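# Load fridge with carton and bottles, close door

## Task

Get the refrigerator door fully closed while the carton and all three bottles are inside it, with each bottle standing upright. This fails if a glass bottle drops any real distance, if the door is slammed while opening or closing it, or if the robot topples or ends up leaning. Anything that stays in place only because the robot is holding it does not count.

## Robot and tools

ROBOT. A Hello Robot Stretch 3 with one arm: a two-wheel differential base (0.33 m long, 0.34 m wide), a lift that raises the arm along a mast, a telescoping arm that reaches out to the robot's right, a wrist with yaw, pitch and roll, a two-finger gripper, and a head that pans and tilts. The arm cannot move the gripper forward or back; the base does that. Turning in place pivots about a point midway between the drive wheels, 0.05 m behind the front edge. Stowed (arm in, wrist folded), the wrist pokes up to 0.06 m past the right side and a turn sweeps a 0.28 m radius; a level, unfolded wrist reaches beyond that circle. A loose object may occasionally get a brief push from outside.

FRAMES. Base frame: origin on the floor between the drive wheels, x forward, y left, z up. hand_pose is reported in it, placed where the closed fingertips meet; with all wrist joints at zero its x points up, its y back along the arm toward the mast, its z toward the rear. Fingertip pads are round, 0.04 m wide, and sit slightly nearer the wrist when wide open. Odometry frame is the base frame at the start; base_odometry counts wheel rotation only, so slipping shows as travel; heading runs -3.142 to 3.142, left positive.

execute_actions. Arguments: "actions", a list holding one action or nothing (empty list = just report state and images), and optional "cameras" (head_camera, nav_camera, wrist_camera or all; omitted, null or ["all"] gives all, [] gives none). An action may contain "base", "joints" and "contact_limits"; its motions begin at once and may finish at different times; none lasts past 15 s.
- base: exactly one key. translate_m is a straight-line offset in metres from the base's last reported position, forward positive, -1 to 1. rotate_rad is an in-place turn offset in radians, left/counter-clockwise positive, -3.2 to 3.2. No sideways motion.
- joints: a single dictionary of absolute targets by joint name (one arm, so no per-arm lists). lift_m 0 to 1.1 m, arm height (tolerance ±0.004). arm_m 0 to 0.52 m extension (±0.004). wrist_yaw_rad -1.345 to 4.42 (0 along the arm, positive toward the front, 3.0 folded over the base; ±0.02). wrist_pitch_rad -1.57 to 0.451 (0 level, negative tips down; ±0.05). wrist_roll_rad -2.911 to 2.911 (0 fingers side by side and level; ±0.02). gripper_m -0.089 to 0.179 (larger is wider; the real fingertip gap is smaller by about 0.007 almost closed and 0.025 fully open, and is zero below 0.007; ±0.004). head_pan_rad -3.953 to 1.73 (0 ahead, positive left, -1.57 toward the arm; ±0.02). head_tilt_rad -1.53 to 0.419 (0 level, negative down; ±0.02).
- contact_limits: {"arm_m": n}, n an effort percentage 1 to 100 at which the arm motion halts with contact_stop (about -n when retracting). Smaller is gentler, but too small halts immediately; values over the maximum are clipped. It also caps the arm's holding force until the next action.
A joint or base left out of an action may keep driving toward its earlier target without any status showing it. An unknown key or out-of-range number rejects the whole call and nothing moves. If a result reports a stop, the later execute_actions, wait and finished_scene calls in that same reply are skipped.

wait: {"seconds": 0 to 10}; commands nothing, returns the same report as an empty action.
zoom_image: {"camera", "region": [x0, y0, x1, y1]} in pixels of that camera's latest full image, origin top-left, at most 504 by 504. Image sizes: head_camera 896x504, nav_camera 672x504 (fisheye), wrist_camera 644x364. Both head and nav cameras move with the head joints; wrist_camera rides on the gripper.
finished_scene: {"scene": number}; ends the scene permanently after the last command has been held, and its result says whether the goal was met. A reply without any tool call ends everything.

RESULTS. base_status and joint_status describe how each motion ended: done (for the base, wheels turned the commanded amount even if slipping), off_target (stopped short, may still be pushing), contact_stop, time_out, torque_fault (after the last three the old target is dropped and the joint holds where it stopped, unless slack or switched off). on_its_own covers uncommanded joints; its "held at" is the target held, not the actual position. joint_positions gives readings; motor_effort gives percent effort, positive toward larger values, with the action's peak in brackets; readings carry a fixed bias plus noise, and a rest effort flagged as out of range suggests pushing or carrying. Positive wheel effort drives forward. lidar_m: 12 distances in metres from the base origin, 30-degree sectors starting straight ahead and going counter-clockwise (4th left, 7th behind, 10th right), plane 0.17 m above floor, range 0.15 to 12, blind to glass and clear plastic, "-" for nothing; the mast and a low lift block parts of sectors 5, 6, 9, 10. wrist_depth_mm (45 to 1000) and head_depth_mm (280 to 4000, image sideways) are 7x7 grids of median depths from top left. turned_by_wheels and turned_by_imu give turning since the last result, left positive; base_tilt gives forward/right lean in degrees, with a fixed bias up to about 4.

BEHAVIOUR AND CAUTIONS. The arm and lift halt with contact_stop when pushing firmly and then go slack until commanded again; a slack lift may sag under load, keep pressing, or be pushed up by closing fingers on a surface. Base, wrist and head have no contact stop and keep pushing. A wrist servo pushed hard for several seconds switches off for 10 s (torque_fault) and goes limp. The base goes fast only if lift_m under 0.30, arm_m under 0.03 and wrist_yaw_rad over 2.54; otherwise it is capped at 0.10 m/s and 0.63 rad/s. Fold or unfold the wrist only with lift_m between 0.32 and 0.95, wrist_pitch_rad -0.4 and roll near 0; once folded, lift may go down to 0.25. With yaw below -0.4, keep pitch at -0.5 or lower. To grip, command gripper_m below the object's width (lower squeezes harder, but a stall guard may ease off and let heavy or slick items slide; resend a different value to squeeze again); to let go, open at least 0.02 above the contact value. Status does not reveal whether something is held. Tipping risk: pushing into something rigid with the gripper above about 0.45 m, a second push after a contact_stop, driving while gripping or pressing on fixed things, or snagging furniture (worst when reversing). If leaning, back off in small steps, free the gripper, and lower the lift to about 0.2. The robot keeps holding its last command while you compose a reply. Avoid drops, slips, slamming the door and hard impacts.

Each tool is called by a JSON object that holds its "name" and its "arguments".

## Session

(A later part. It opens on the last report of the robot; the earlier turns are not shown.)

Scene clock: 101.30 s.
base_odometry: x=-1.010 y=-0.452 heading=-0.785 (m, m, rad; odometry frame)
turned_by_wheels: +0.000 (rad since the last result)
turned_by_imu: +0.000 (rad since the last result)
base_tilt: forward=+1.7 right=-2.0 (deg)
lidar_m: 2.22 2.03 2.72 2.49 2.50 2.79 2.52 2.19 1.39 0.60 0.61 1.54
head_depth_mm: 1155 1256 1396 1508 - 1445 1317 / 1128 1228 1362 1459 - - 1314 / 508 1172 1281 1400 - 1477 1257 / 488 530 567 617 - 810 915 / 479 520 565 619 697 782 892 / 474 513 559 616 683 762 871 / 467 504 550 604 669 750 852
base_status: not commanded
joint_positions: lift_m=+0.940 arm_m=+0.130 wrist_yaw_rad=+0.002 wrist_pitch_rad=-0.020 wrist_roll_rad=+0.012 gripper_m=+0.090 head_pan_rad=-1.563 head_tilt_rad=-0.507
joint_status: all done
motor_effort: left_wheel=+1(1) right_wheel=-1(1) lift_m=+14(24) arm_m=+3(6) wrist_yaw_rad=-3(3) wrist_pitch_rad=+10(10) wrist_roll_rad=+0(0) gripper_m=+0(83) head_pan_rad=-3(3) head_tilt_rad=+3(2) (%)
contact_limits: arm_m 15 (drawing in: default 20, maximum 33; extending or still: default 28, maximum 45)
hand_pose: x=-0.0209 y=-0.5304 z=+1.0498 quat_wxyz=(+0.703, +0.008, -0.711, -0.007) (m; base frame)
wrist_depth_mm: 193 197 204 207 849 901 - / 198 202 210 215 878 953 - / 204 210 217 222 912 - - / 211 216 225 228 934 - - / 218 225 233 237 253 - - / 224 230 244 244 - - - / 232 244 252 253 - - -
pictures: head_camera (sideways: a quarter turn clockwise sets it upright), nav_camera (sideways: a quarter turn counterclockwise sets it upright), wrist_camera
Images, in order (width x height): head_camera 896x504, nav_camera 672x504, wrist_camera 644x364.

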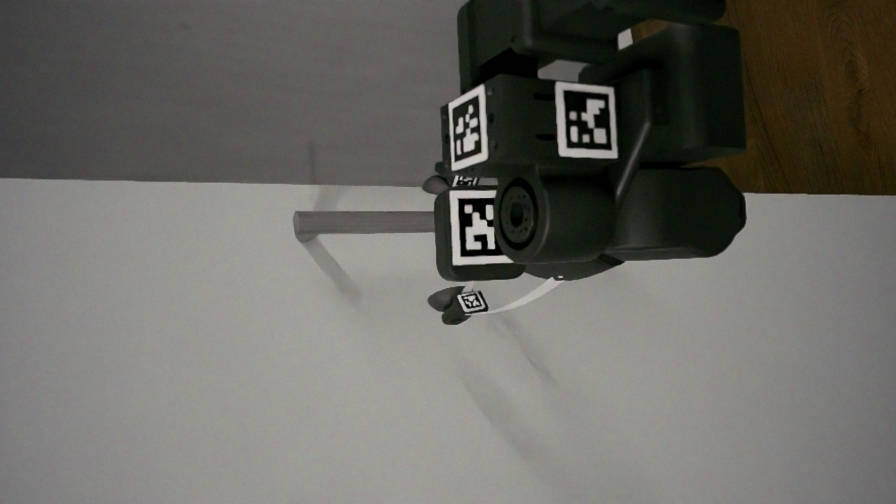

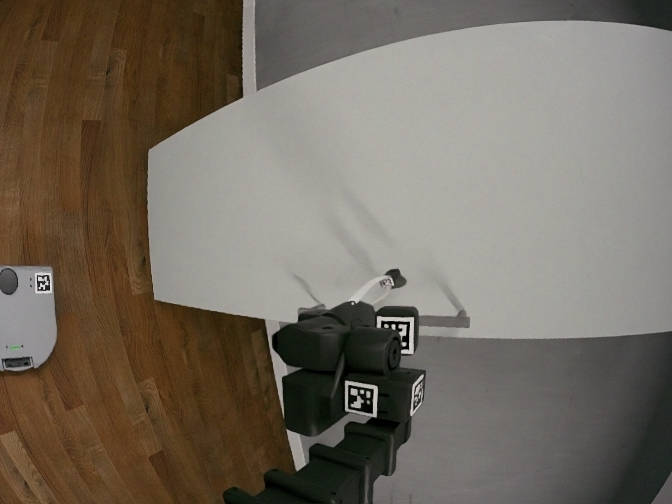

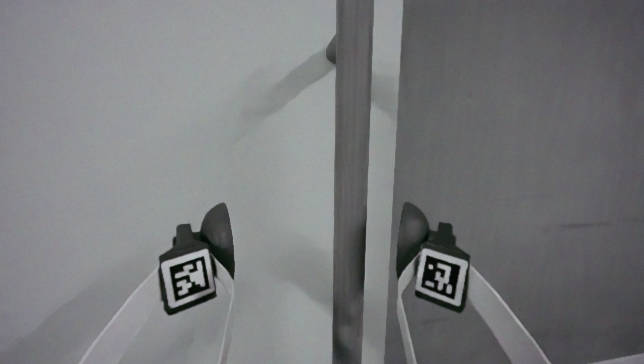

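{"name": "execute_actions", "arguments": {"actions": [{"base":{"translate_m":-0.015},"joints":{"arm_m":0.15},"contact_limits":{"arm_m":12}}], "cameras": ["wrist_camera"]}}

{"name": "execute_actions", "arguments": {"actions": [{"joints":{"gripper_m":-0.03}}], "cameras": ["wrist_camera"]}}

{"name": "execute_actions", "arguments": {"actions": [{"joints":{"arm_m":0.0},"contact_limits":{"arm_m":25}}]}}

Scene clock: 107.70 s.
base_odometry: x=-1.020 y=-0.441 heading=-0.785 (m, m, rad; odometry frame)
turned_by_wheels: +0.000 (rad since the last result)
turned_by_imu: +0.000 (rad since the last result)
base_tilt: forward=+1.7 right=-1.9 (deg)
lidar_m: 2.24 2.04 2.72 2.48 2.51 2.77 2.52 2.19 1.39 0.60 0.61 1.55
head_depth_mm: 1161 1270 1394 1510 - 1555 1311 / 1137 1225 1353 1461 - 1512 1313 / 1101 1194 1303 1406 - 1506 1280 / 489 530 569 615 - 815 923 / 481 522 568 624 699 787 899 / 476 515 558 615 684 765 874 / 469 505 550 605 672 751 849
base_status: done
joint_positions: lift_m=+0.940 arm_m=+0.150 wrist_yaw_rad=+0.002 wrist_pitch_rad=-0.020 wrist_roll_rad=+0.012 gripper_m=+0.090 head_pan_rad=-1.563 head_tilt_rad=-0.507
joint_status: all done
motor_effort: left_wheel=+2(3) right_wheel=+0(5) lift_m=+14(14) arm_m=+3(6) wrist_yaw_rad=-2(2) wrist_pitch_rad=+10(10) wrist_roll_rad=+0(0) gripper_m=-1(1) head_pan_rad=-3(3) head_tilt_rad=+3(3) (%)
contact_limits: arm_m 12 (drawing in: default 20, maximum 33; extending or still: default 28, maximum 45)
hand_pose: x=-0.0209 y=-0.5504 z=+1.0498 quat_wxyz=(+0.703, +0.008, -0.711, -0.007) (m; base frame)
wrist_depth_mm: 177 180 187 142 832 887 956 / 183 187 193 196 893 941 - / 188 193 200 201 877 945 - / 194 199 207 210 941 - - / 200 206 215 215 929 - - / 208 211 223 224 - - - / 215 222 231 235 - - -
pictures: wrist_camera
Images, in order (width x height): wrist_camera 644x364.

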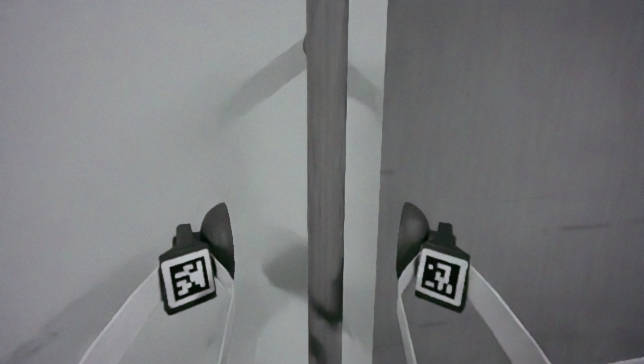

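Scene clock: 109.40 s.
base_odometry: x=-1.020 y=-0.441 heading=-0.785 (m, m, rad; odometry frame)
turned_by_wheels: +0.000 (rad since the last result)
turned_by_imu: +0.000 (rad since the last result)
base_tilt: forward=+1.8 right=-2.1 (deg)
lidar_m: 2.24 2.05 2.73 2.49 2.51 2.78 2.51 2.20 1.39 0.60 0.61 1.55
head_depth_mm: 1151 1264 1392 1495 - 1530 1315 / 1131 1230 1360 1451 - 1518 1302 / 1104 1191 1305 1405 - 1513 1289 / 488 530 570 617 717 819 921 / 481 521 567 627 697 785 895 / 475 515 559 618 683 767 876 / 468 505 551 606 670 748 855
base_status: not commanded
joint_positions: lift_m=+0.940 arm_m=+0.150 wrist_yaw_rad=-0.009 wrist_pitch_rad=-0.020 wrist_roll_rad=+0.012 gripper_m=-0.029 head_pan_rad=-1.563 head_tilt_rad=-0.507
joint_status: all done
motor_effort: left_wheel=+0(2) right_wheel=+2(2) lift_m=+14(15) arm_m=+3(3) wrist_yaw_rad=+6(7) wrist_pitch_rad=+10(10) wrist_roll_rad=+0(0) gripper_m=-18(94) head_pan_rad=-3(3) head_tilt_rad=+3(2) (%)
hand_pose: x=-0.0238 y=-0.5504 z=+1.0498 quat_wxyz=(+0.703, +0.004, -0.711, -0.011) (m; base frame)
wrist_depth_mm: 176 182 188 191 853 914 961 / 181 185 193 196 899 960 - / 186 192 200 203 919 - - / 192 197 207 210 955 - - / 198 205 213 156 - - - / 205 213 218 199 - - - / 212 220 232 235 - - -
pictures: wrist_camera
Images, in order (width x height): wrist_camera 644x364.

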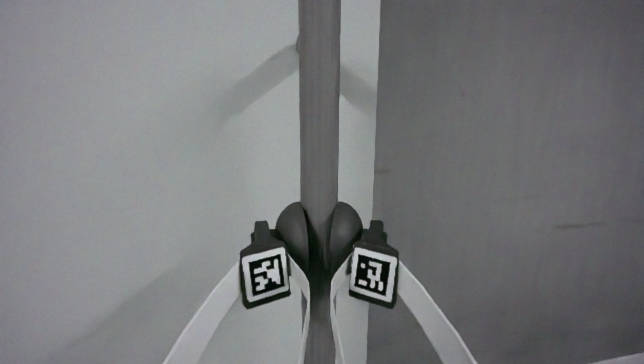

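Scene clock: 112.67 s.
base_odometry: x=-1.020 y=-0.441 heading=-0.785 (m, m, rad; odometry frame)
turned_by_wheels: +0.000 (rad since the last result)
turned_by_imu: +0.000 (rad since the last result)
base_tilt: forward=+1.8 right=-2.1 (deg)
lidar_m: 2.23 2.04 2.72 2.49 2.52 2.77 2.52 2.20 1.39 0.46 0.50 1.55
head_depth_mm: 1157 1270 1377 1550 1732 - - / 1134 1234 1346 1493 1670 1659 - / 1083 1174 1280 1421 1584 - - / 358 390 421 454 - - - / 363 395 432 479 536 605 702 / 367 400 438 486 546 622 716 / 372 406 446 493 556 632 734
base_status: not commanded
joint_positions: lift_m=+0.940 arm_m=+0.000 wrist_yaw_rad=+0.083 wrist_pitch_rad=-0.022 wrist_roll_rad=+0.012 gripper_m=-0.029 head_pan_rad=-1.563 head_tilt_rad=-0.507
joint_status: all done
on_its_own: wrist_yaw_rad is held at +0.072, not at your +0.000, by its stall guard, which is not easing now
motor_effort: left_wheel=+3(7) right_wheel=-5(15) lift_m=+14(14) arm_m=-4(6) wrist_yaw_rad=-9(42) wrist_pitch_rad=+11(12) wrist_roll_rad=+0(0) gripper_m=-19(23) head_pan_rad=-3(3) head_tilt_rad=+2(2) (%)
contact_limits: arm_m 25 (drawing in: default 20, maximum 33; extending or still: default 28, maximum 45)
hand_pose: x=-0.0002 y=-0.4001 z=+1.0494 quat_wxyz=(+0.703, +0.038, -0.710, +0.021) (m; base frame)
wrist_depth_mm: 239 224 209 189 934 - - / 249 232 216 197 - - - / 259 243 225 203 - - - / 270 252 233 210 - - - / 279 262 246 159 - - - / 296 272 257 230 - - - / 309 290 260 236 - - -
pictures: head_camera (sideways: a quarter turn clockwise sets it upright), nav_camera (sideways: a quarter turn counterclockwise sets it upright), wrist_camera
Images, in order (width x height): head_camera 896x504, nav_camera 672x504, wrist_camera 644x364.

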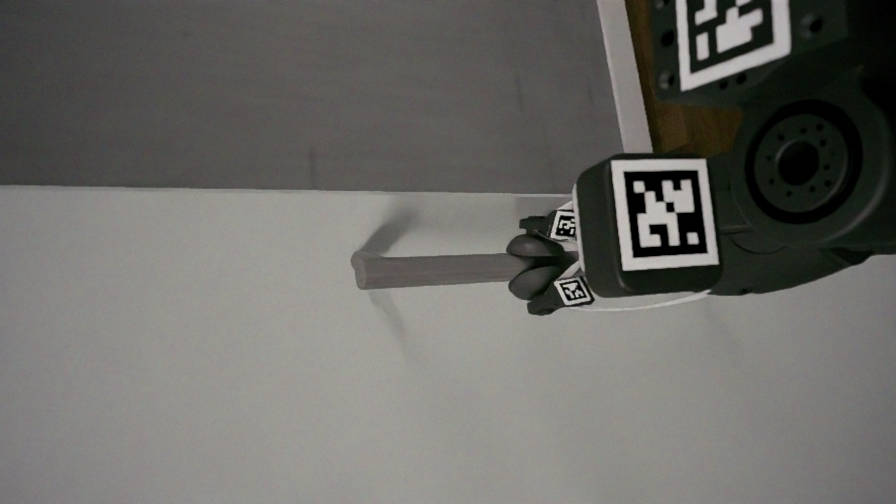

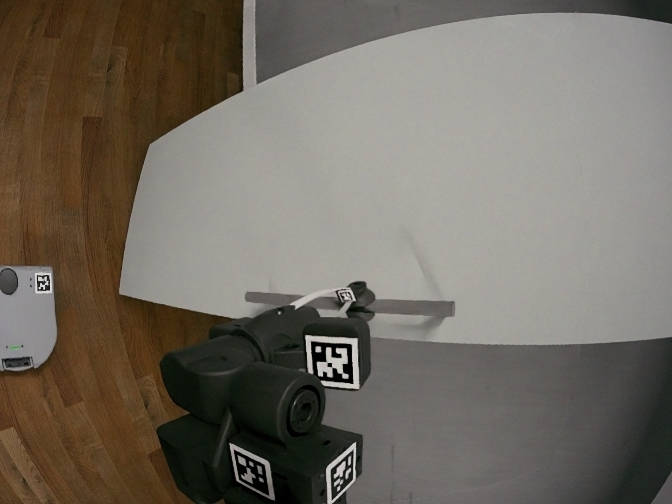

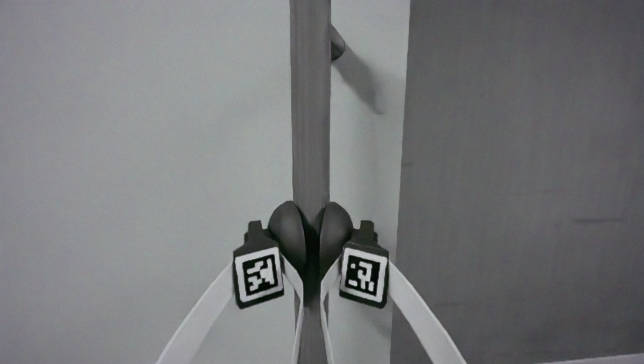

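{"name": "execute_actions", "arguments": {"actions": [{"joints":{"gripper_m":0.07}}], "cameras": []}}

{"name": "execute_actions", "arguments": {"actions": [{"base":{"rotate_rad":0.0},"joints":{"wrist_yaw_rad":-0.0,"lift_m":0.7}}], "cameras": []}}

Scene clock: 132.20 s.
base_odometry: x=-1.020 y=-0.441 heading=-0.785 (m, m, rad; odometry frame)
turned_by_wheels: +0.000 (rad since the last result)
turned_by_imu: +0.000 (rad since the last result)
base_tilt: forward=+1.9 right=-1.9 (deg)
lidar_m: 2.23 2.04 2.72 2.49 2.50 2.77 2.52 2.19 1.39 0.50 0.54 1.55
head_depth_mm: 1157 1263 1387 1555 1731 - - / 1125 1231 1359 1497 1668 1653 - / 1087 1174 1287 1418 1608 - - / 397 431 466 512 554 - - / 399 435 472 523 596 664 759 / 401 436 476 527 587 667 767 / 403 437 478 530 593 671 772
base_status: not commanded
joint_positions: lift_m=+0.940 arm_m=+0.000 wrist_yaw_rad=+0.075 wrist_pitch_rad=-0.022 wrist_roll_rad=+0.012 gripper_m=+0.070 head_pan_rad=-1.563 head_tilt_rad=-0.507
joint_status: all done
on_its_own: wrist_yaw_rad is held at +0.072, not at your +0.000, by its stall guard, which is not easing now
motor_effort: left_wheel=+1(3) right_wheel=-1(4) lift_m=+14(14) arm_m=-3(4) wrist_yaw_rad=-3(9) wrist_pitch_rad=+12(11) wrist_roll_rad=+0(0) gripper_m=+0(80) head_pan_rad=-3(3) head_tilt_rad=+2(1) (%)
hand_pose: x=-0.0022 y=-0.4002 z=+1.0494 quat_wxyz=(+0.703, +0.035, -0.710, +0.018) (m; base frame)
wrist_depth_mm: 264 254 244 232 947 - - / 273 265 253 240 - - - / 284 275 263 250 - - - / 293 286 272 258 - - - / 311 297 280 268 - - - / 321 308 292 281 277 - - / 341 318 307 292 - - -
pictures: none
No camera images: the call's "cameras" was empty. Leave "cameras" out to get every camera's image.

Scene clock: 135.20 s.
base_odometry: x=-1.020 y=-0.441 heading=-0.785 (m, m, rad; odometry frame)
turned_by_wheels: +0.000 (rad since the last result)
turned_by_imu: +0.000 (rad since the last result)
base_tilt: forward=+1.7 right=-2.0 (deg)
lidar_m: 2.23 2.04 2.72 2.48 2.51 2.77 2.51 2.19 1.39 0.60 0.61 1.55
head_depth_mm: 1153 1265 1392 1565 1731 1587 1313 / 1132 1232 1351 1510 1693 1602 1310 / 1098 1195 1303 1445 1603 1577 1267 / 488 528 566 630 702 800 928 / 482 521 567 627 698 782 896 / 474 514 559 615 682 764 870 / 468 506 549 602 672 752 855
base_status: done
joint_positions: lift_m=+0.700 arm_m=+0.000 wrist_yaw_rad=+0.003 wrist_pitch_rad=-0.021 wrist_roll_rad=+0.012 gripper_m=+0.070 head_pan_rad=-1.563 head_tilt_rad=-0.507
joint_status: all done
motor_effort: left_wheel=+1(1) right_wheel=+0(2) lift_m=+14(16) arm_m=-3(3) wrist_yaw_rad=-2(4) wrist_pitch_rad=+11(11) wrist_roll_rad=+0(0) gripper_m=+1(0) head_pan_rad=-3(3) head_tilt_rad=+3(2) (%)
hand_pose: x=-0.0206 y=-0.4010 z=+0.8097 quat_wxyz=(+0.703, +0.009, -0.711, -0.007) (m; base frame)
wrist_depth_mm: 299 309 320 328 - - - / 311 318 330 341 - - - / 322 328 340 352 - - - / 329 343 352 364 - - - / 340 352 365 381 - - - / 347 361 385 390 - - - / 368 373 390 406 - - -
pictures: none
No camera images: the call's "cameras" was empty. Leave "cameras" out to get every camera's image.

{"name": "execute_actions", "arguments": {"actions": [{"base":{"rotate_rad":1.571}}], "cameras": []}}

{"name": "execute_actions", "arguments": {"actions": [{"base":{"translate_m":0.33}}], "cameras": []}}

{"name": "execute_actions", "arguments": {"actions": [{"base":{"rotate_rad":-1.571},"joints":{"lift_m":0.9,"gripper_m":0.1}}], "cameras": []}}

{"name": "execute_actions", "arguments": {"actions": [{"joints":{"arm_m":0.42},"contact_limits":{"arm_m":14}}]}}

Scene clock: 150.47 s.
base_odometry: x=-1.020 y=-0.441 heading=+0.786 (m, m, rad; odometry frame)
turned_by_wheels: +1.571 (rad since the last result)
turned_by_imu: +1.538 (rad since the last result)
base_tilt: forward=+1.8 right=-2.0 (deg)
lidar_m: 2.49 2.51 2.78 2.51 2.20 1.39 0.60 0.61 1.54 2.23 2.04 2.73
head_depth_mm: 2088 2229 2384 2450 2052 1585 1313 / 2046 2213 2440 2665 2061 1588 1324 / 2022 2196 2376 2595 2044 1608 1321 / 1959 2151 2310 2514 2074 1600 1284 / 1918 2082 2281 2465 2075 1609 1329 / 1857 2010 2195 2452 2092 1614 1333 / 1858 1987 2157 2357 2116 1636 1336
base_status: done
joint_positions: lift_m=+0.700 arm_m=+0.000 wrist_yaw_rad=+0.002 wrist_pitch_rad=-0.021 wrist_roll_rad=+0.012 gripper_m=+0.070 head_pan_rad=-1.563 head_tilt_rad=-0.507
joint_status: not commanded
motor_effort: left_wheel=-1(5) right_wheel=+2(5) lift_m=+14(15) arm_m=-3(3) wrist_yaw_rad=-2(3) wrist_pitch_rad=+11(11) wrist_roll_rad=+0(0) gripper_m=+0(1) head_pan_rad=-2(3) head_tilt_rad=+3(2) (%)
hand_pose: x=-0.0209 y=-0.4010 z=+0.8097 quat_wxyz=(+0.703, +0.008, -0.711, -0.007) (m; base frame)
wrist_depth_mm: - - - - - - - / - - - - - - - / - - - - - - - / - - - - - - - / - - - - - - - / - - - - - - - / - - - - - - -
pictures: none
No camera images: the call's "cameras" was empty. Leave "cameras" out to get every camera's image.

Scene clock: 155.23 s.
base_odometry: x=-0.787 y=-0.208 heading=+0.786 (m, m, rad; odometry frame)
turned_by_wheels: +0.000 (rad since the last result)
turned_by_imu: -0.001 (rad since the last result)
base_tilt: forward=+1.7 right=-2.1 (deg)
lidar_m: 2.16 2.18 2.66 2.57 2.59 1.75 0.93 0.94 1.94 2.18 1.85 2.40
head_depth_mm: 2061 2207 2472 2656 2022 1600 1314 / 2002 2164 2402 2598 2048 1600 1311 / 1947 2138 2356 2565 2036 1615 1312 / 1942 2072 2254 2452 2054 1622 1294 / 1881 2024 2186 2419 2079 1619 1324 / 1836 1990 2173 2376 2115 1618 1328 / 1790 1930 2104 2298 2082 1630 1333
base_status: done
joint_positions: lift_m=+0.700 arm_m=+0.000 wrist_yaw_rad=+0.002 wrist_pitch_rad=-0.021 wrist_roll_rad=+0.012 gripper_m=+0.070 head_pan_rad=-1.563 head_tilt_rad=-0.507
joint_status: not commanded
motor_effort: left_wheel=-1(4) right_wheel=+1(4) lift_m=+14(14) arm_m=-3(3) wrist_yaw_rad=-3(3) wrist_pitch_rad=+11(11) wrist_roll_rad=+0(0) gripper_m=+1(1) head_pan_rad=-3(3) head_tilt_rad=+2(1) (%)
hand_pose: x=-0.0209 y=-0.4010 z=+0.8097 quat_wxyz=(+0.703, +0.008, -0.711, -0.007) (m; base frame)
wrist_depth_mm: - - - - - - - / - - - - - - - / - - - - - - - / - - - - - - - / - - - - - - - / - - - - - - - / - - - - - - -
pictures: none
No camera images: the call's "cameras" was empty. Leave "cameras" out to get every camera's image.

Scene clock: 158.67 s.
base_odometry: x=-0.787 y=-0.208 heading=-0.785 (m, m, rad; odometry frame)
turned_by_wheels: -1.571 (rad since the last result)
turned_by_imu: -1.539 (rad since the last result)
base_tilt: forward=+1.7 right=-2.2 (deg)
lidar_m: 2.18 1.85 2.37 2.15 2.19 2.66 2.57 2.59 1.75 0.93 0.94 1.94
head_depth_mm: 1470 1600 1761 1972 2025 1616 - / 1429 1569 1732 1901 2013 1605 - / 1402 1524 1687 1852 1986 - - / 780 847 913 1022 1142 1246 - / 766 828 905 999 1096 1239 1338 / 754 819 892 975 1080 1210 1311 / 744 802 873 961 1069 1193 1308
base_status: done
joint_positions: lift_m=+0.900 arm_m=+0.000 wrist_yaw_rad=+0.002 wrist_pitch_rad=-0.020 wrist_roll_rad=+0.012 gripper_m=+0.100 head_pan_rad=-1.563 head_tilt_rad=-0.507
joint_status: all done
motor_effort: left_wheel=+2(6) right_wheel=-1(5) lift_m=+26(28) arm_m=-3(3) wrist_yaw_rad=-1(2) wrist_pitch_rad=+10(11) wrist_roll_rad=+0(0) gripper_m=+0(80) head_pan_rad=-3(4) head_tilt_rad=+3(2) (%)
hand_pose: x=-0.0209 y=-0.4010 z=+1.0090 quat_wxyz=(+0.703, +0.008, -0.711, -0.007) (m; base frame)
wrist_depth_mm: 561 590 607 639 - - - / 595 595 623 645 - - - / 625 627 637 663 - - - / 642 640 677 681 - - - / - 677 702 725 - - - / - 660 708 764 - - - / - 706 746 764 - - -
pictures: none
No camera images: the call's "cameras" was empty. Leave "cameras" out to get every camera's image.

Scene clock: 162.93 s.
base_odometry: x=-0.787 y=-0.208 heading=-0.785 (m, m, rad; odometry frame)
turned_by_wheels: +0.000 (rad since the last result)
turned_by_imu: +0.000 (rad since the last result)
base_tilt: forward=+1.8 right=-2.1 (deg)
lidar_m: 2.17 1.85 2.38 2.16 2.19 2.67 2.57 2.59 1.75 0.93 0.94 1.95
head_depth_mm: 1468 1603 1758 1934 - 1546 1282 / 1431 1552 1694 - 1953 1605 1321 / 1404 1525 1629 1918 1998 1606 1323 / 781 848 901 - 1151 1285 1318 / 764 829 898 1002 1102 1249 1329 / 754 816 888 975 1079 1219 1314 / 744 803 878 959 1065 1192 1304
base_status: not commanded
joint_positions: lift_m=+0.900 arm_m=+0.420 wrist_yaw_rad=+0.002 wrist_pitch_rad=-0.020 wrist_roll_rad=+0.012 gripper_m=+0.100 head_pan_rad=-1.563 head_tilt_rad=-0.507
joint_status: all done
motor_effort: left_wheel=+2(2) right_wheel=-1(1) lift_m=+26(26) arm_m=+3(4) wrist_yaw_rad=-2(3) wrist_pitch_rad=+10(10) wrist_roll_rad=+0(0) gripper_m=+1(0) head_pan_rad=-3(2) head_tilt_rad=+2(2) (%)
contact_limits: arm_m 14 (drawing in: default 20, maximum 33; extending or still: default 28, maximum 45)
hand_pose: x=-0.0210 y=-0.8204 z=+1.0090 quat_wxyz=(+0.703, +0.008, -0.711, -0.007) (m; base frame)
wrist_depth_mm: 227 232 238 243 917 957 - / 233 240 248 253 936 - - / 239 247 255 263 966 - - / 248 254 264 271 - - - / 257 265 275 283 - - - / 264 268 285 293 - - - / 272 283 296 301 - - -
pictures: head_camera (sideways: a quarter turn clockwise sets it upright), nav_camera (sideways: a quarter turn counterclockwise sets it upright), wrist_camera
Images, in order (width x height): head_camera 896x504, nav_camera 672x504, wrist_camera 644x364.

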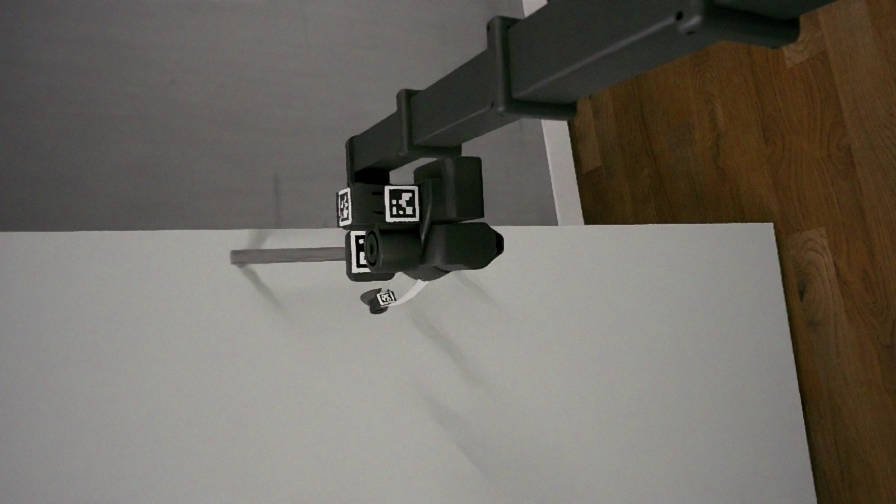

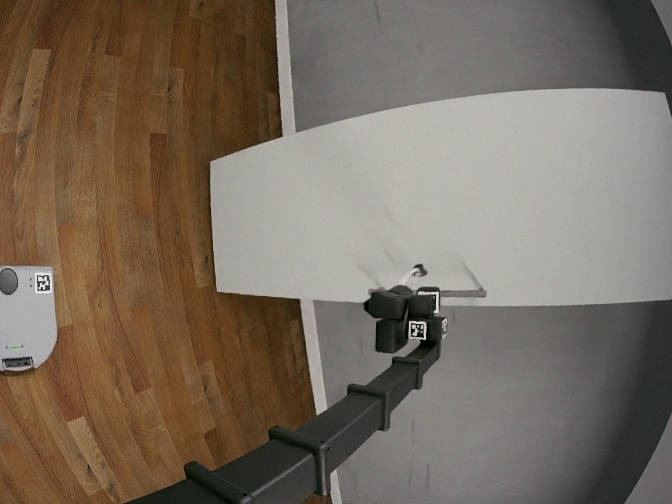

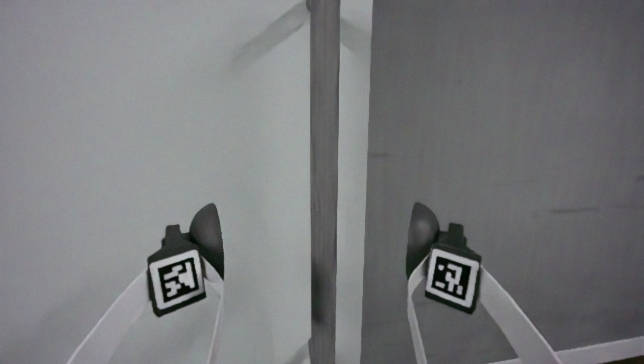

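Depth was ~0.20 at the good grasp; extend 0.05.

{"name": "execute_actions", "arguments": {"actions": [{"joints":{"arm_m":0.475},"contact_limits":{"arm_m":14}}], "cameras": []}}

{"name": "execute_actions", "arguments": {"actions": [{"joints":{"gripper_m":-0.03}}], "cameras": ["wrist_camera"]}}

{"name": "execute_actions", "arguments": {"actions": [{"base":{"translate_m":0.06},"joints":{"arm_m":0.25}}], "cameras": ["wrist_camera"]}}

{"name": "execute_actions", "arguments": {"actions": [{"base":{"translate_m":0.17},"joints":{"arm_m":0.06,"wrist_yaw_rad":0.5}}]}}

Scene clock: 169.90 s.
base_odometry: x=-0.787 y=-0.208 heading=-0.785 (m, m, rad; odometry frame)
turned_by_wheels: +0.000 (rad since the last result)
turned_by_imu: +0.000 (rad since the last result)
base_tilt: forward=+1.7 right=-2.0 (deg)
lidar_m: 2.18 1.85 2.38 2.16 2.18 2.67 2.57 2.58 1.75 0.93 0.94 1.94
head_depth_mm: 1468 1610 1773 1951 - - 1307 / 1440 1574 1702 - 1951 1585 1318 / 1407 1514 1624 1902 1985 1612 1324 / 778 846 901 1043 1141 1295 1323 / 761 829 899 995 1108 1244 1328 / 753 815 889 978 1083 1219 1305 / 745 802 876 962 1060 1191 1301
base_status: not commanded
joint_positions: lift_m=+0.900 arm_m=+0.475 wrist_yaw_rad=+0.002 wrist_pitch_rad=-0.020 wrist_roll_rad=+0.012 gripper_m=+0.100 head_pan_rad=-1.563 head_tilt_rad=-0.507
joint_status: all done
motor_effort: left_wheel=+1(1) right_wheel=-1(1) lift_m=+26(26) arm_m=+3(2) wrist_yaw_rad=-2(1) wrist_pitch_rad=+10(10) wrist_roll_rad=+0(0) gripper_m=-1(1) head_pan_rad=-3(3) head_tilt_rad=+2(3) (%)
contact_limits: arm_m 14 (drawing in: default 20, maximum 33; extending or still: default 28, maximum 45)
hand_pose: x=-0.0210 y=-0.8754 z=+1.0090 quat_wxyz=(+0.703, +0.008, -0.711, -0.007) (m; base frame)
wrist_depth_mm: 181 184 191 192 862 915 944 / 186 191 197 200 880 926 - / 192 198 204 210 911 - - / 197 204 211 217 956 - - / 203 210 220 224 982 - - / 212 216 227 235 - - - / 218 227 235 241 - - -
pictures: none
No camera images: the call's "cameras" was empty. Leave "cameras" out to get every camera's image.

Scene clock: 171.70 s.
base_odometry: x=-0.787 y=-0.208 heading=-0.785 (m, m, rad; odometry frame)
turned_by_wheels: +0.000 (rad since the last result)
turned_by_imu: +0.000 (rad since the last result)
base_tilt: forward=+1.8 right=-2.0 (deg)
lidar_m: 2.18 1.85 2.38 2.16 2.19 2.67 2.57 2.59 1.75 0.93 0.94 1.94
head_depth_mm: 1463 1610 1754 1957 - - 1319 / 1436 1542 1704 - 1967 1600 1317 / 1412 1524 1648 1904 1984 1607 1314 / 783 845 902 1055 1147 1291 1322 / 762 833 897 995 1111 1245 1336 / 754 818 888 979 1089 1210 1307 / 744 803 874 959 1065 1199 1295
base_status: not commanded
joint_positions: lift_m=+0.900 arm_m=+0.475 wrist_yaw_rad=-0.011 wrist_pitch_rad=-0.021 wrist_roll_rad=+0.012 gripper_m=-0.029 head_pan_rad=-1.563 head_tilt_rad=-0.507
joint_status: all done
motor_effort: left_wheel=-3(3) right_wheel=+5(4) lift_m=+26(26) arm_m=+3(3) wrist_yaw_rad=+8(8) wrist_pitch_rad=+11(11) wrist_roll_rad=+0(0) gripper_m=-17(92) head_pan_rad=-3(3) head_tilt_rad=+2(2) (%)
hand_pose: x=-0.0242 y=-0.8753 z=+1.0088 quat_wxyz=(+0.703, +0.004, -0.711, -0.012) (m; base frame)
wrist_depth_mm: 180 183 191 194 853 906 - / 184 190 196 200 900 947 - / 191 196 203 207 907 - - / 197 204 211 215 952 - - / 204 210 219 161 - - - / 211 218 224 174 - - - / 217 223 237 242 - - -
pictures: wrist_camera
Images, in order (width x height): wrist_camera 644x364.

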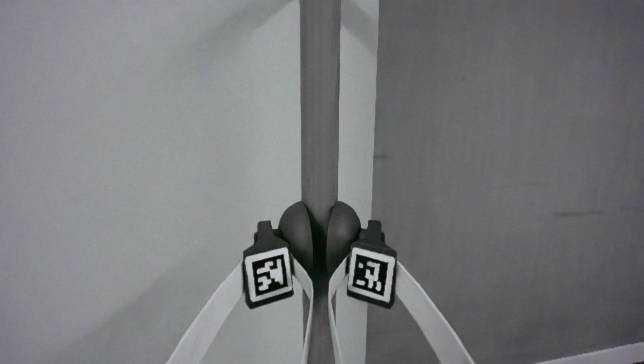

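Scene clock: 176.30 s.
base_odometry: x=-0.745 y=-0.250 heading=-0.785 (m, m, rad; odometry frame)
turned_by_wheels: +0.000 (rad since the last result)
turned_by_imu: -0.043 (rad since the last result)
base_tilt: forward=+1.8 right=-1.9 (deg)
lidar_m: 2.11 1.79 2.45 2.16 2.19 2.61 2.64 2.64 1.77 0.90 0.91 1.87
head_depth_mm: 1498 1626 1806 2006 - 1504 1308 / 1461 1582 1743 1868 - 1597 1314 / 1405 1524 1666 1799 - 1553 1319 / 748 812 879 937 1104 1229 1330 / 737 801 874 959 1077 1205 1297 / 728 789 854 946 1050 1178 1291 / 725 778 845 932 1034 1153 1286
base_status: done
joint_positions: lift_m=+0.900 arm_m=+0.250 wrist_yaw_rad=+0.016 wrist_pitch_rad=-0.021 wrist_roll_rad=+0.012 gripper_m=-0.029 head_pan_rad=-1.563 head_tilt_rad=-0.507
joint_status: all done
motor_effort: left_wheel=+1(21) right_wheel=+0(26) lift_m=+26(26) arm_m=-3(6) wrist_yaw_rad=+2(42) wrist_pitch_rad=+11(12) wrist_roll_rad=+0(0) gripper_m=-12(22) head_pan_rad=-3(3) head_tilt_rad=+2(2) (%)
hand_pose: x=-0.0172 y=-0.6509 z=+1.0088 quat_wxyz=(+0.703, +0.014, -0.711, -0.002) (m; base frame)
wrist_depth_mm: 345 349 362 371 - - - / 359 361 373 388 - - - / 370 377 387 390 - - - / 378 392 407 412 - - - / 390 400 415 - - - - / 409 425 426 - - - - / 422 428 442 460 - - -
pictures: wrist_camera
Images, in order (width x height): wrist_camera 644x364.

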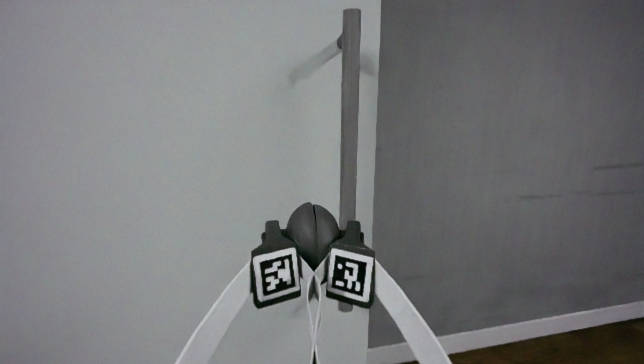

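Scene clock: 179.17 s.
base_odometry: x=-0.625 y=-0.370 heading=-0.785 (m, m, rad; odometry frame)
turned_by_wheels: +0.000 (rad since the last result)
turned_by_imu: -0.001 (rad since the last result)
base_tilt: forward=+1.7 right=-2.0 (deg)
lidar_m: 1.94 1.66 2.32 2.19 2.23 2.64 2.81 2.81 0.98 0.90 0.91 1.83
head_depth_mm: 1464 1589 1752 1971 2029 - - / 784 856 938 1083 1937 - - / 771 836 914 1010 1131 - - / 754 817 892 986 1078 - - / 739 802 874 961 1037 - 1288 / 728 787 859 940 1010 1174 1285 / 714 773 836 915 1061 1571 1331
base_status: done
joint_positions: lift_m=+0.900 arm_m=+0.060 wrist_yaw_rad=+0.498 wrist_pitch_rad=-0.021 wrist_roll_rad=+0.012 gripper_m=-0.029 head_pan_rad=-1.563 head_tilt_rad=-0.507
joint_status: all done
motor_effort: left_wheel=+0(5) right_wheel=+0(5) lift_m=+26(26) arm_m=-3(1) wrist_yaw_rad=+1(3) wrist_pitch_rad=+11(11) wrist_roll_rad=+0(0) gripper_m=-14(13) head_pan_rad=-3(2) head_tilt_rad=+2(2) (%)
hand_pose: x=+0.1007 y=-0.4299 z=+1.0088 quat_wxyz=(+0.683, +0.183, -0.687, +0.166) (m; base frame)
wrist_depth_mm: - - - 574 526 491 459 / - - - 596 554 503 463 / - - - 623 569 514 479 / - - - 642 582 538 494 / - - - - 596 551 507 / - - - - 616 568 524 / - - - 698 653 573 542
pictures: head_camera (sideways: a quarter turn clockwise sets it upright), nav_camera (sideways: a quarter turn counterclockwise sets it upright), wrist_camera
Images, in order (width x height): head_camera 896x504, nav_camera 672x504, wrist_camera 644x364.

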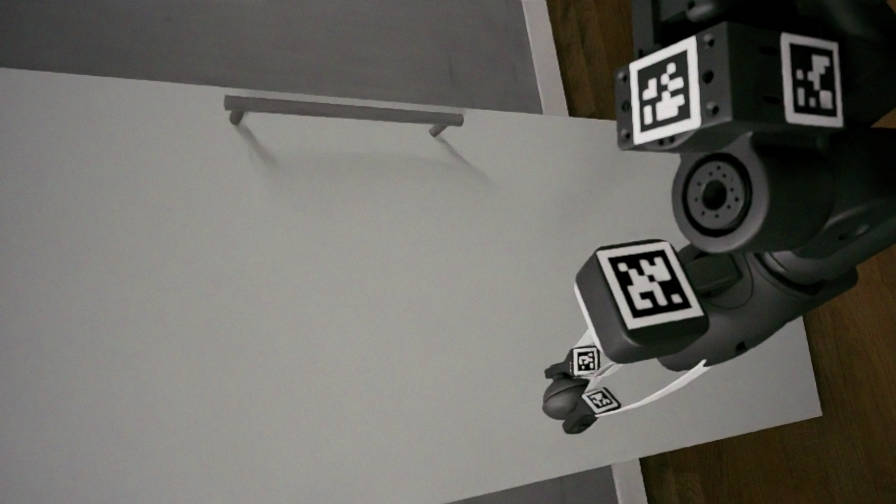

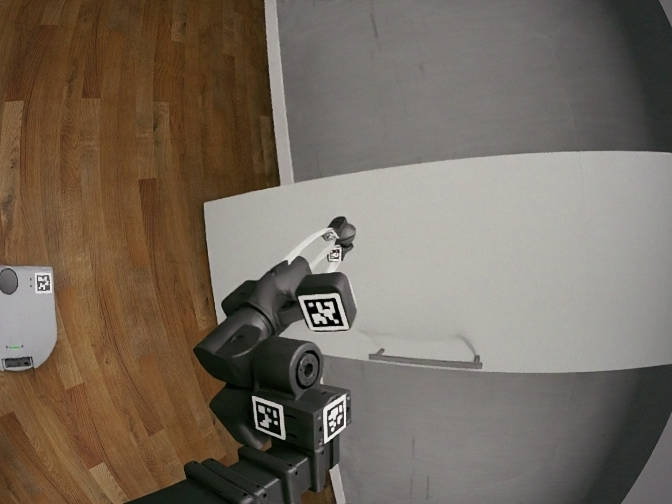

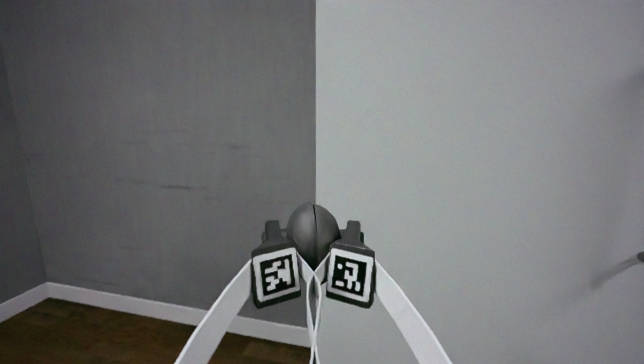

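{"name": "execute_actions", "arguments": {"actions": [{"base":{"translate_m":-0.17},"joints":{"arm_m":0.38,"wrist_yaw_rad":0.0,"gripper_m":0.1}}], "cameras": ["wrist_camera"]}}

Scene clock: 189.07 s.
base_odometry: x=-0.745 y=-0.250 heading=-0.785 (m, m, rad; odometry frame)
turned_by_wheels: +0.000 (rad since the last result)
turned_by_imu: +0.001 (rad since the last result)
base_tilt: forward=+1.8 right=-2.0 (deg)
lidar_m: 2.11 1.79 2.46 2.16 2.19 2.60 2.64 2.64 1.76 0.92 0.93 1.87
head_depth_mm: 1490 1634 1805 1989 - 1530 1285 / 1464 1582 1728 - 1950 1578 1309 / 1417 1552 1675 - 1980 1604 1323 / 773 838 902 - 1133 1271 1327 / 763 826 896 989 1096 1242 1320 / 749 808 879 964 1074 1195 1299 / 733 794 859 942 1042 1165 1279
base_status: done
joint_positions: lift_m=+0.900 arm_m=+0.380 wrist_yaw_rad=+0.002 wrist_pitch_rad=-0.021 wrist_roll_rad=+0.012 gripper_m=+0.100 head_pan_rad=-1.563 head_tilt_rad=-0.507
joint_status: all done
motor_effort: left_wheel=+1(4) right_wheel=+0(3) lift_m=+26(26) arm_m=+3(5) wrist_yaw_rad=-2(1) wrist_pitch_rad=+11(11) wrist_roll_rad=+0(0) gripper_m=-1(80) head_pan_rad=-2(3) head_tilt_rad=+3(3) (%)
hand_pose: x=-0.0210 y=-0.7803 z=+1.0089 quat_wxyz=(+0.703, +0.008, -0.711, -0.007) (m; base frame)
wrist_depth_mm: 250 259 273 282 985 - - / 259 269 278 287 - - - / 265 274 288 298 - - - / 273 283 296 306 - - - / 283 294 310 321 - - - / 290 299 319 332 - - - / 300 314 335 347 - - -
pictures: wrist_camera
Images, in order (width x height): wrist_camera 644x364.

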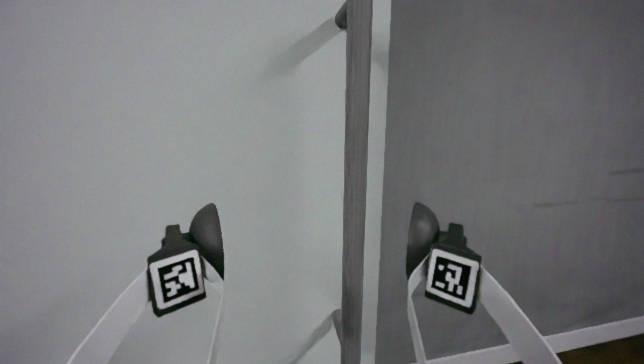

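{"name": "execute_actions", "arguments": {"actions": [{"base":{"translate_m":-0.02},"joints":{"arm_m":0.475},"contact_limits":{"arm_m":14}}], "cameras": ["wrist_camera"]}}

{"name": "execute_actions", "arguments": {"actions": [{"joints":{"gripper_m":-0.07}}], "cameras": ["wrist_camera"]}}

{"name": "execute_actions", "arguments": {"actions": [{"joints":{"arm_m":0.33,"wrist_yaw_rad":0.08}}], "cameras": ["wrist_camera"]}}

Scene clock: 196.00 s.
base_odometry: x=-0.759 y=-0.236 heading=-0.785 (m, m, rad; odometry frame)
turned_by_wheels: +0.000 (rad since the last result)
turned_by_imu: +0.000 (rad since the last result)
base_tilt: forward=+1.7 right=-2.2 (deg)
lidar_m: 2.13 1.81 2.46 2.16 2.19 2.60 2.62 2.62 1.77 0.92 0.93 1.88
head_depth_mm: 1499 1650 1793 2020 - - 1309 / 1457 1579 1745 - 1964 1604 1319 / 1404 1535 1656 1909 2001 1604 1316 / 782 845 900 1051 1134 1277 1324 / 764 826 898 992 1097 1245 1333 / 752 807 882 966 1077 1204 1306 / 733 797 863 948 1047 1170 1280
base_status: done
joint_positions: lift_m=+0.900 arm_m=+0.475 wrist_yaw_rad=+0.002 wrist_pitch_rad=-0.021 wrist_roll_rad=+0.012 gripper_m=+0.100 head_pan_rad=-1.563 head_tilt_rad=-0.507
joint_status: all done
motor_effort: left_wheel=+0(4) right_wheel=+0(5) lift_m=+26(25) arm_m=+3(5) wrist_yaw_rad=-1(2) wrist_pitch_rad=+11(11) wrist_roll_rad=+0(0) gripper_m=+0(0) head_pan_rad=-4(3) head_tilt_rad=+3(2) (%)
contact_limits: arm_m 14 (drawing in: default 20, maximum 33; extending or still: default 28, maximum 45)
hand_pose: x=-0.0210 y=-0.8753 z=+1.0089 quat_wxyz=(+0.703, +0.008, -0.711, -0.007) (m; base frame)
wrist_depth_mm: 175 182 190 193 869 939 - / 180 189 195 200 873 - - / 186 193 203 206 944 - - / 192 199 208 218 979 - - / 197 205 219 224 - - - / 205 212 227 232 - - - / 210 221 234 242 - - -
pictures: wrist_camera
Images, in order (width x height): wrist_camera 644x364.

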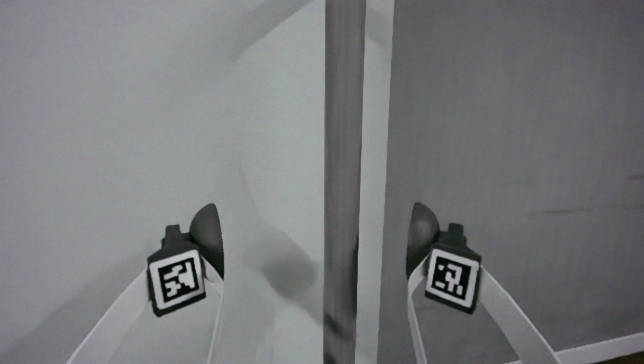

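Scene clock: 198.57 s.
base_odometry: x=-0.759 y=-0.236 heading=-0.785 (m, m, rad; odometry frame)
turned_by_wheels: +0.000 (rad since the last result)
turned_by_imu: +0.000 (rad since the last result)
base_tilt: forward=+1.8 right=-2.0 (deg)
lidar_m: 2.13 1.81 2.46 2.17 2.18 2.59 2.62 2.63 1.78 0.92 0.93 1.88
head_depth_mm: 1498 1643 1822 1983 - - 1314 / 1453 1594 1732 - 1955 1588 1310 / 1425 1544 1669 1917 1996 1605 1316 / 785 848 906 1046 1139 1270 1319 / 763 825 900 991 1093 1241 1322 / 751 812 883 970 1075 1193 1298 / 737 795 864 945 1050 1170 1280
base_status: not commanded
joint_positions: lift_m=+0.900 arm_m=+0.475 wrist_yaw_rad=-0.045 wrist_pitch_rad=-0.023 wrist_roll_rad=+0.012 gripper_m=-0.066 head_pan_rad=-1.563 head_tilt_rad=-0.507
joint_status: all done
on_its_own: wrist_yaw_rad is held at -0.043, not at your +0.000, by its stall guard, which is not easing now
motor_effort: left_wheel=-2(9) right_wheel=+2(12) lift_m=+26(26) arm_m=+3(3) wrist_yaw_rad=+0(20) wrist_pitch_rad=+12(12) wrist_roll_rad=+0(0) gripper_m=-9(99) head_pan_rad=-4(3) head_tilt_rad=+3(3) (%)
hand_pose: x=-0.0328 y=-0.8750 z=+1.0084 quat_wxyz=(+0.703, -0.008, -0.711, -0.024) (m; base frame)
wrist_depth_mm: 173 181 192 197 884 - - / 178 187 197 202 930 - - / 184 192 204 209 994 - - / 189 199 210 217 - - - / 195 204 216 - - - - / 201 213 223 238 - - - / 207 219 236 249 - - -
pictures: wrist_camera
Images, in order (width x height): wrist_camera 644x364.

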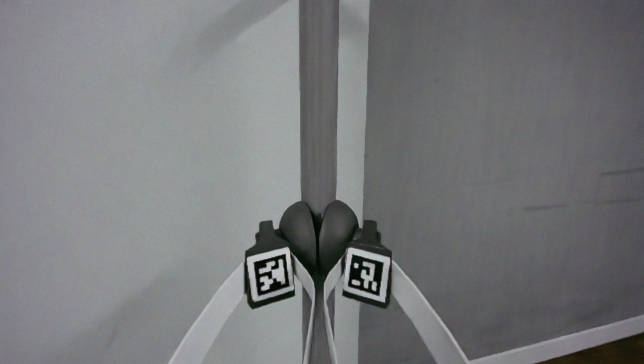

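Scene clock: 200.90 s.
base_odometry: x=-0.759 y=-0.236 heading=-0.785 (m, m, rad; odometry frame)
turned_by_wheels: +0.000 (rad since the last result)
turned_by_imu: -0.021 (rad since the last result)
base_tilt: forward=+1.7 right=-2.1 (deg)
lidar_m: 2.13 1.80 2.48 2.16 2.18 2.57 2.63 2.63 1.80 0.79 0.85 1.85
head_depth_mm: 1528 1654 1824 2012 - 1525 1280 / 1469 1608 1754 - 1993 1607 1319 / 1421 1533 1701 - 1988 1595 1330 / 657 716 773 - 971 1098 1230 / 655 710 778 861 958 1088 1233 / 657 714 782 865 962 1092 1221 / 661 718 781 866 972 1099 1240
base_status: not commanded
joint_positions: lift_m=+0.900 arm_m=+0.330 wrist_yaw_rad=+0.076 wrist_pitch_rad=-0.022 wrist_roll_rad=+0.012 gripper_m=-0.056 head_pan_rad=-1.563 head_tilt_rad=-0.507
joint_status: all done
on_its_own: gripper_m is held at -0.057, not at your -0.070, by its stall guard, which is still easing
motor_effort: left_wheel=+0(23) right_wheel=+0(20) lift_m=+26(26) arm_m=-3(3) wrist_yaw_rad=+2(39) wrist_pitch_rad=+12(12) wrist_roll_rad=+0(0) gripper_m=-25(34) head_pan_rad=-3(3) head_tilt_rad=+3(2) (%)
hand_pose: x=-0.0020 y=-0.7302 z=+1.0085 quat_wxyz=(+0.703, +0.035, -0.710, +0.019) (m; base frame)
wrist_depth_mm: 229 219 212 199 - - - / 236 226 218 205 - - - / 246 237 226 214 - - - / 255 245 235 223 - - - / 268 256 246 - - - - / 277 267 255 243 - - - / 290 280 263 252 - - -
pictures: wrist_camera
Images, in order (width x height): wrist_camera 644x364.

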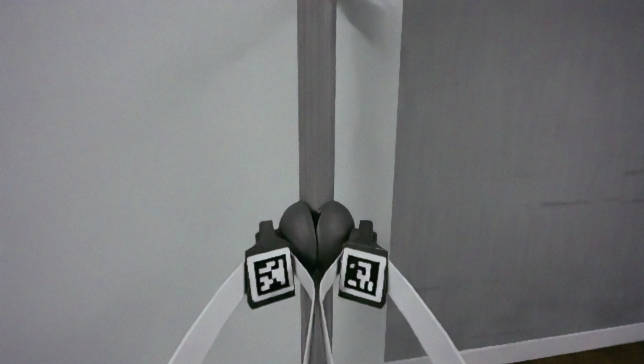

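{"name": "execute_actions", "arguments": {"actions": [{"base":{"translate_m":0.06},"joints":{"arm_m":0.22,"wrist_yaw_rad":0.08,"gripper_m":-0.06}}], "cameras": ["wrist_camera"]}}

{"name": "execute_actions", "arguments": {"actions": [{"base":{"translate_m":0.08},"joints":{"arm_m":0.12}}]}}

Scene clock: 209.60 s.
base_odometry: x=-0.717 y=-0.278 heading=-0.785 (m, m, rad; odometry frame)
turned_by_wheels: +0.000 (rad since the last result)
turned_by_imu: -0.008 (rad since the last result)
base_tilt: forward=+1.9 right=-2.1 (deg)
lidar_m: 2.07 1.76 2.42 2.17 2.20 2.58 2.68 2.68 1.79 0.68 0.79 1.83
head_depth_mm: 1515 1662 1825 2026 - - 1311 / 1464 1600 1773 1907 - 1577 1318 / 1402 1494 1649 1814 - 1561 1286 / 560 606 648 707 - 935 1075 / 571 621 683 757 854 967 1126 / 586 642 705 784 888 1013 1190 / 601 658 726 811 919 1060 1248
base_status: done
joint_positions: lift_m=+0.900 arm_m=+0.220 wrist_yaw_rad=+0.029 wrist_pitch_rad=-0.024 wrist_roll_rad=+0.012 gripper_m=-0.053 head_pan_rad=-1.563 head_tilt_rad=-0.507
joint_status: wrist_yaw_rad off_target (ended at +0.029, target +0.080); gripper_m off_target (ended at -0.053, target -0.060); the others done
on_its_own: wrist_yaw_rad is held at +0.029, not at your +0.080, by its stall guard, which is not easing now; gripper_m is held at -0.054, not at your -0.060, by its stall guard, which is still easing
motor_effort: left_wheel=-1(19) right_wheel=+1(23) lift_m=+26(26) arm_m=-2(4) wrist_yaw_rad=-1(49) wrist_pitch_rad=+13(13) wrist_roll_rad=+0(0) gripper_m=-23(84) head_pan_rad=-3(3) head_tilt_rad=+2(2) (%)
hand_pose: x=-0.0140 y=-0.6206 z=+1.0080 quat_wxyz=(+0.703, +0.019, -0.711, +0.001) (m; base frame)
wrist_depth_mm: 265 247 224 199 197 - - / 277 256 233 206 207 - - / 294 266 239 212 - - - / 303 277 250 219 - - - / 323 289 264 - - - - / 340 303 279 244 - - - / 361 320 281 251 - - -
pictures: wrist_camera
Images, in order (width x height): wrist_camera 644x364.

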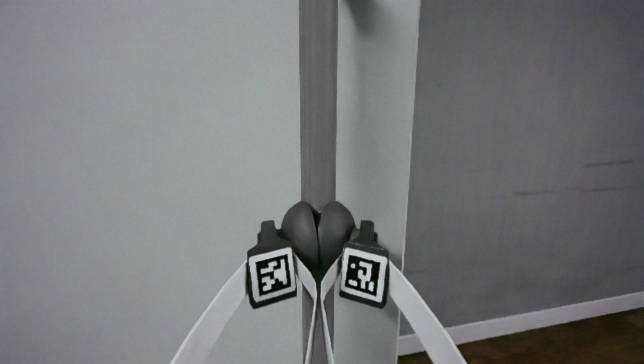

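Scene clock: 211.80 s.
base_odometry: x=-0.660 y=-0.335 heading=-0.785 (m, m, rad; odometry frame)
turned_by_wheels: +0.000 (rad since the last result)
turned_by_imu: -0.003 (rad since the last result)
base_tilt: forward=+1.8 right=-2.0 (deg)
lidar_m: 1.99 1.70 2.34 2.18 2.22 2.59 2.75 2.76 1.77 0.57 0.75 1.80
head_depth_mm: 1502 1627 1813 2013 2189 - 1259 / 1442 1575 1723 1954 - - 1269 / 463 501 548 608 - - 920 / 483 525 564 625 - 841 953 / 507 554 610 683 767 883 1036 / 533 586 651 727 829 959 1152 / 563 622 694 785 904 1061 1278
base_status: done
joint_positions: lift_m=+0.900 arm_m=+0.120 wrist_yaw_rad=-0.029 wrist_pitch_rad=-0.026 wrist_roll_rad=+0.012 gripper_m=-0.044 head_pan_rad=-1.563 head_tilt_rad=-0.507
joint_status: all done
on_its_own: wrist_yaw_rad is held at -0.028, not at your +0.080, by its stall guard, which is not easing now; gripper_m is held at -0.045, not at your -0.060, by its stall guard, which is not easing now
motor_effort: left_wheel=-1(13) right_wheel=+1(18) lift_m=+26(26) arm_m=-1(5) wrist_yaw_rad=+0(41) wrist_pitch_rad=+13(14) wrist_roll_rad=+0(0) gripper_m=-21(25) head_pan_rad=-3(3) head_tilt_rad=+2(2) (%)
hand_pose: x=-0.0290 y=-0.5205 z=+1.0076 quat_wxyz=(+0.703, -0.001, -0.711, -0.020) (m; base frame)
wrist_depth_mm: 334 280 239 199 193 - - / 347 293 249 208 200 - - / 366 305 260 212 207 - - / 387 320 270 220 216 - - / 419 341 283 - 221 - - / 458 359 309 245 - - - / 498 380 298 250 239 - -
pictures: head_camera (sideways: a quarter turn clockwise sets it upright), nav_camera (sideways: a quarter turn counterclockwise sets it upright), wrist_camera
Images, in order (width x height): head_camera 896x504, nav_camera 672x504, wrist_camera 644x364.

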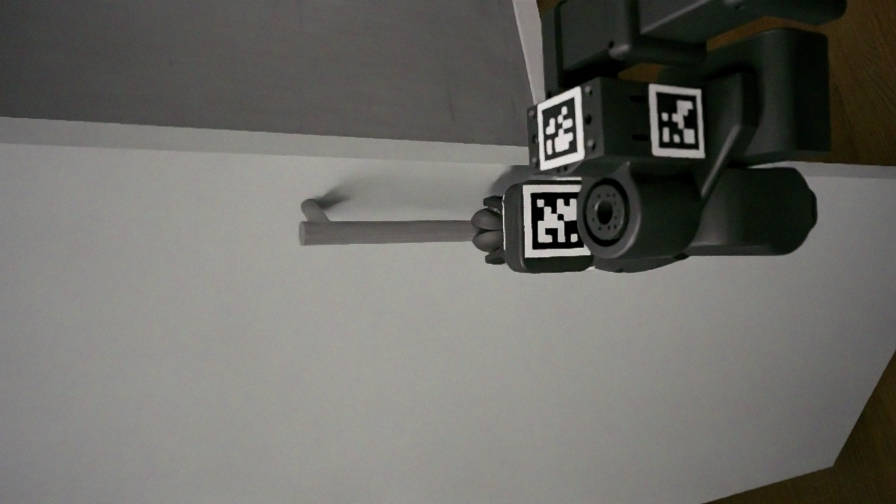

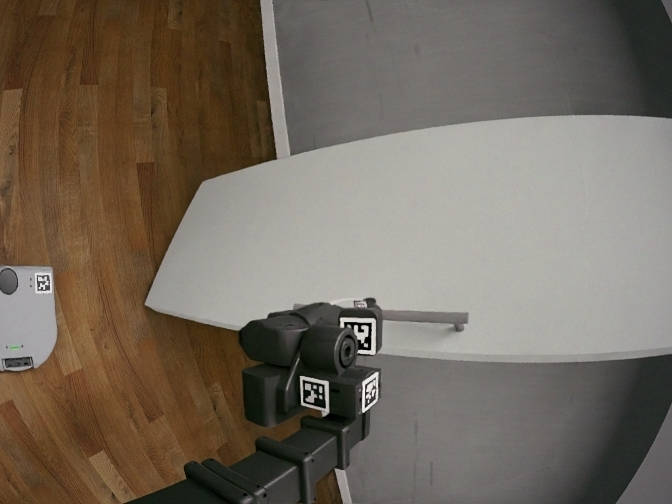

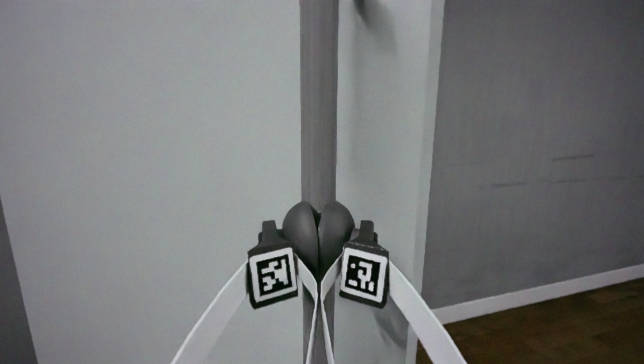

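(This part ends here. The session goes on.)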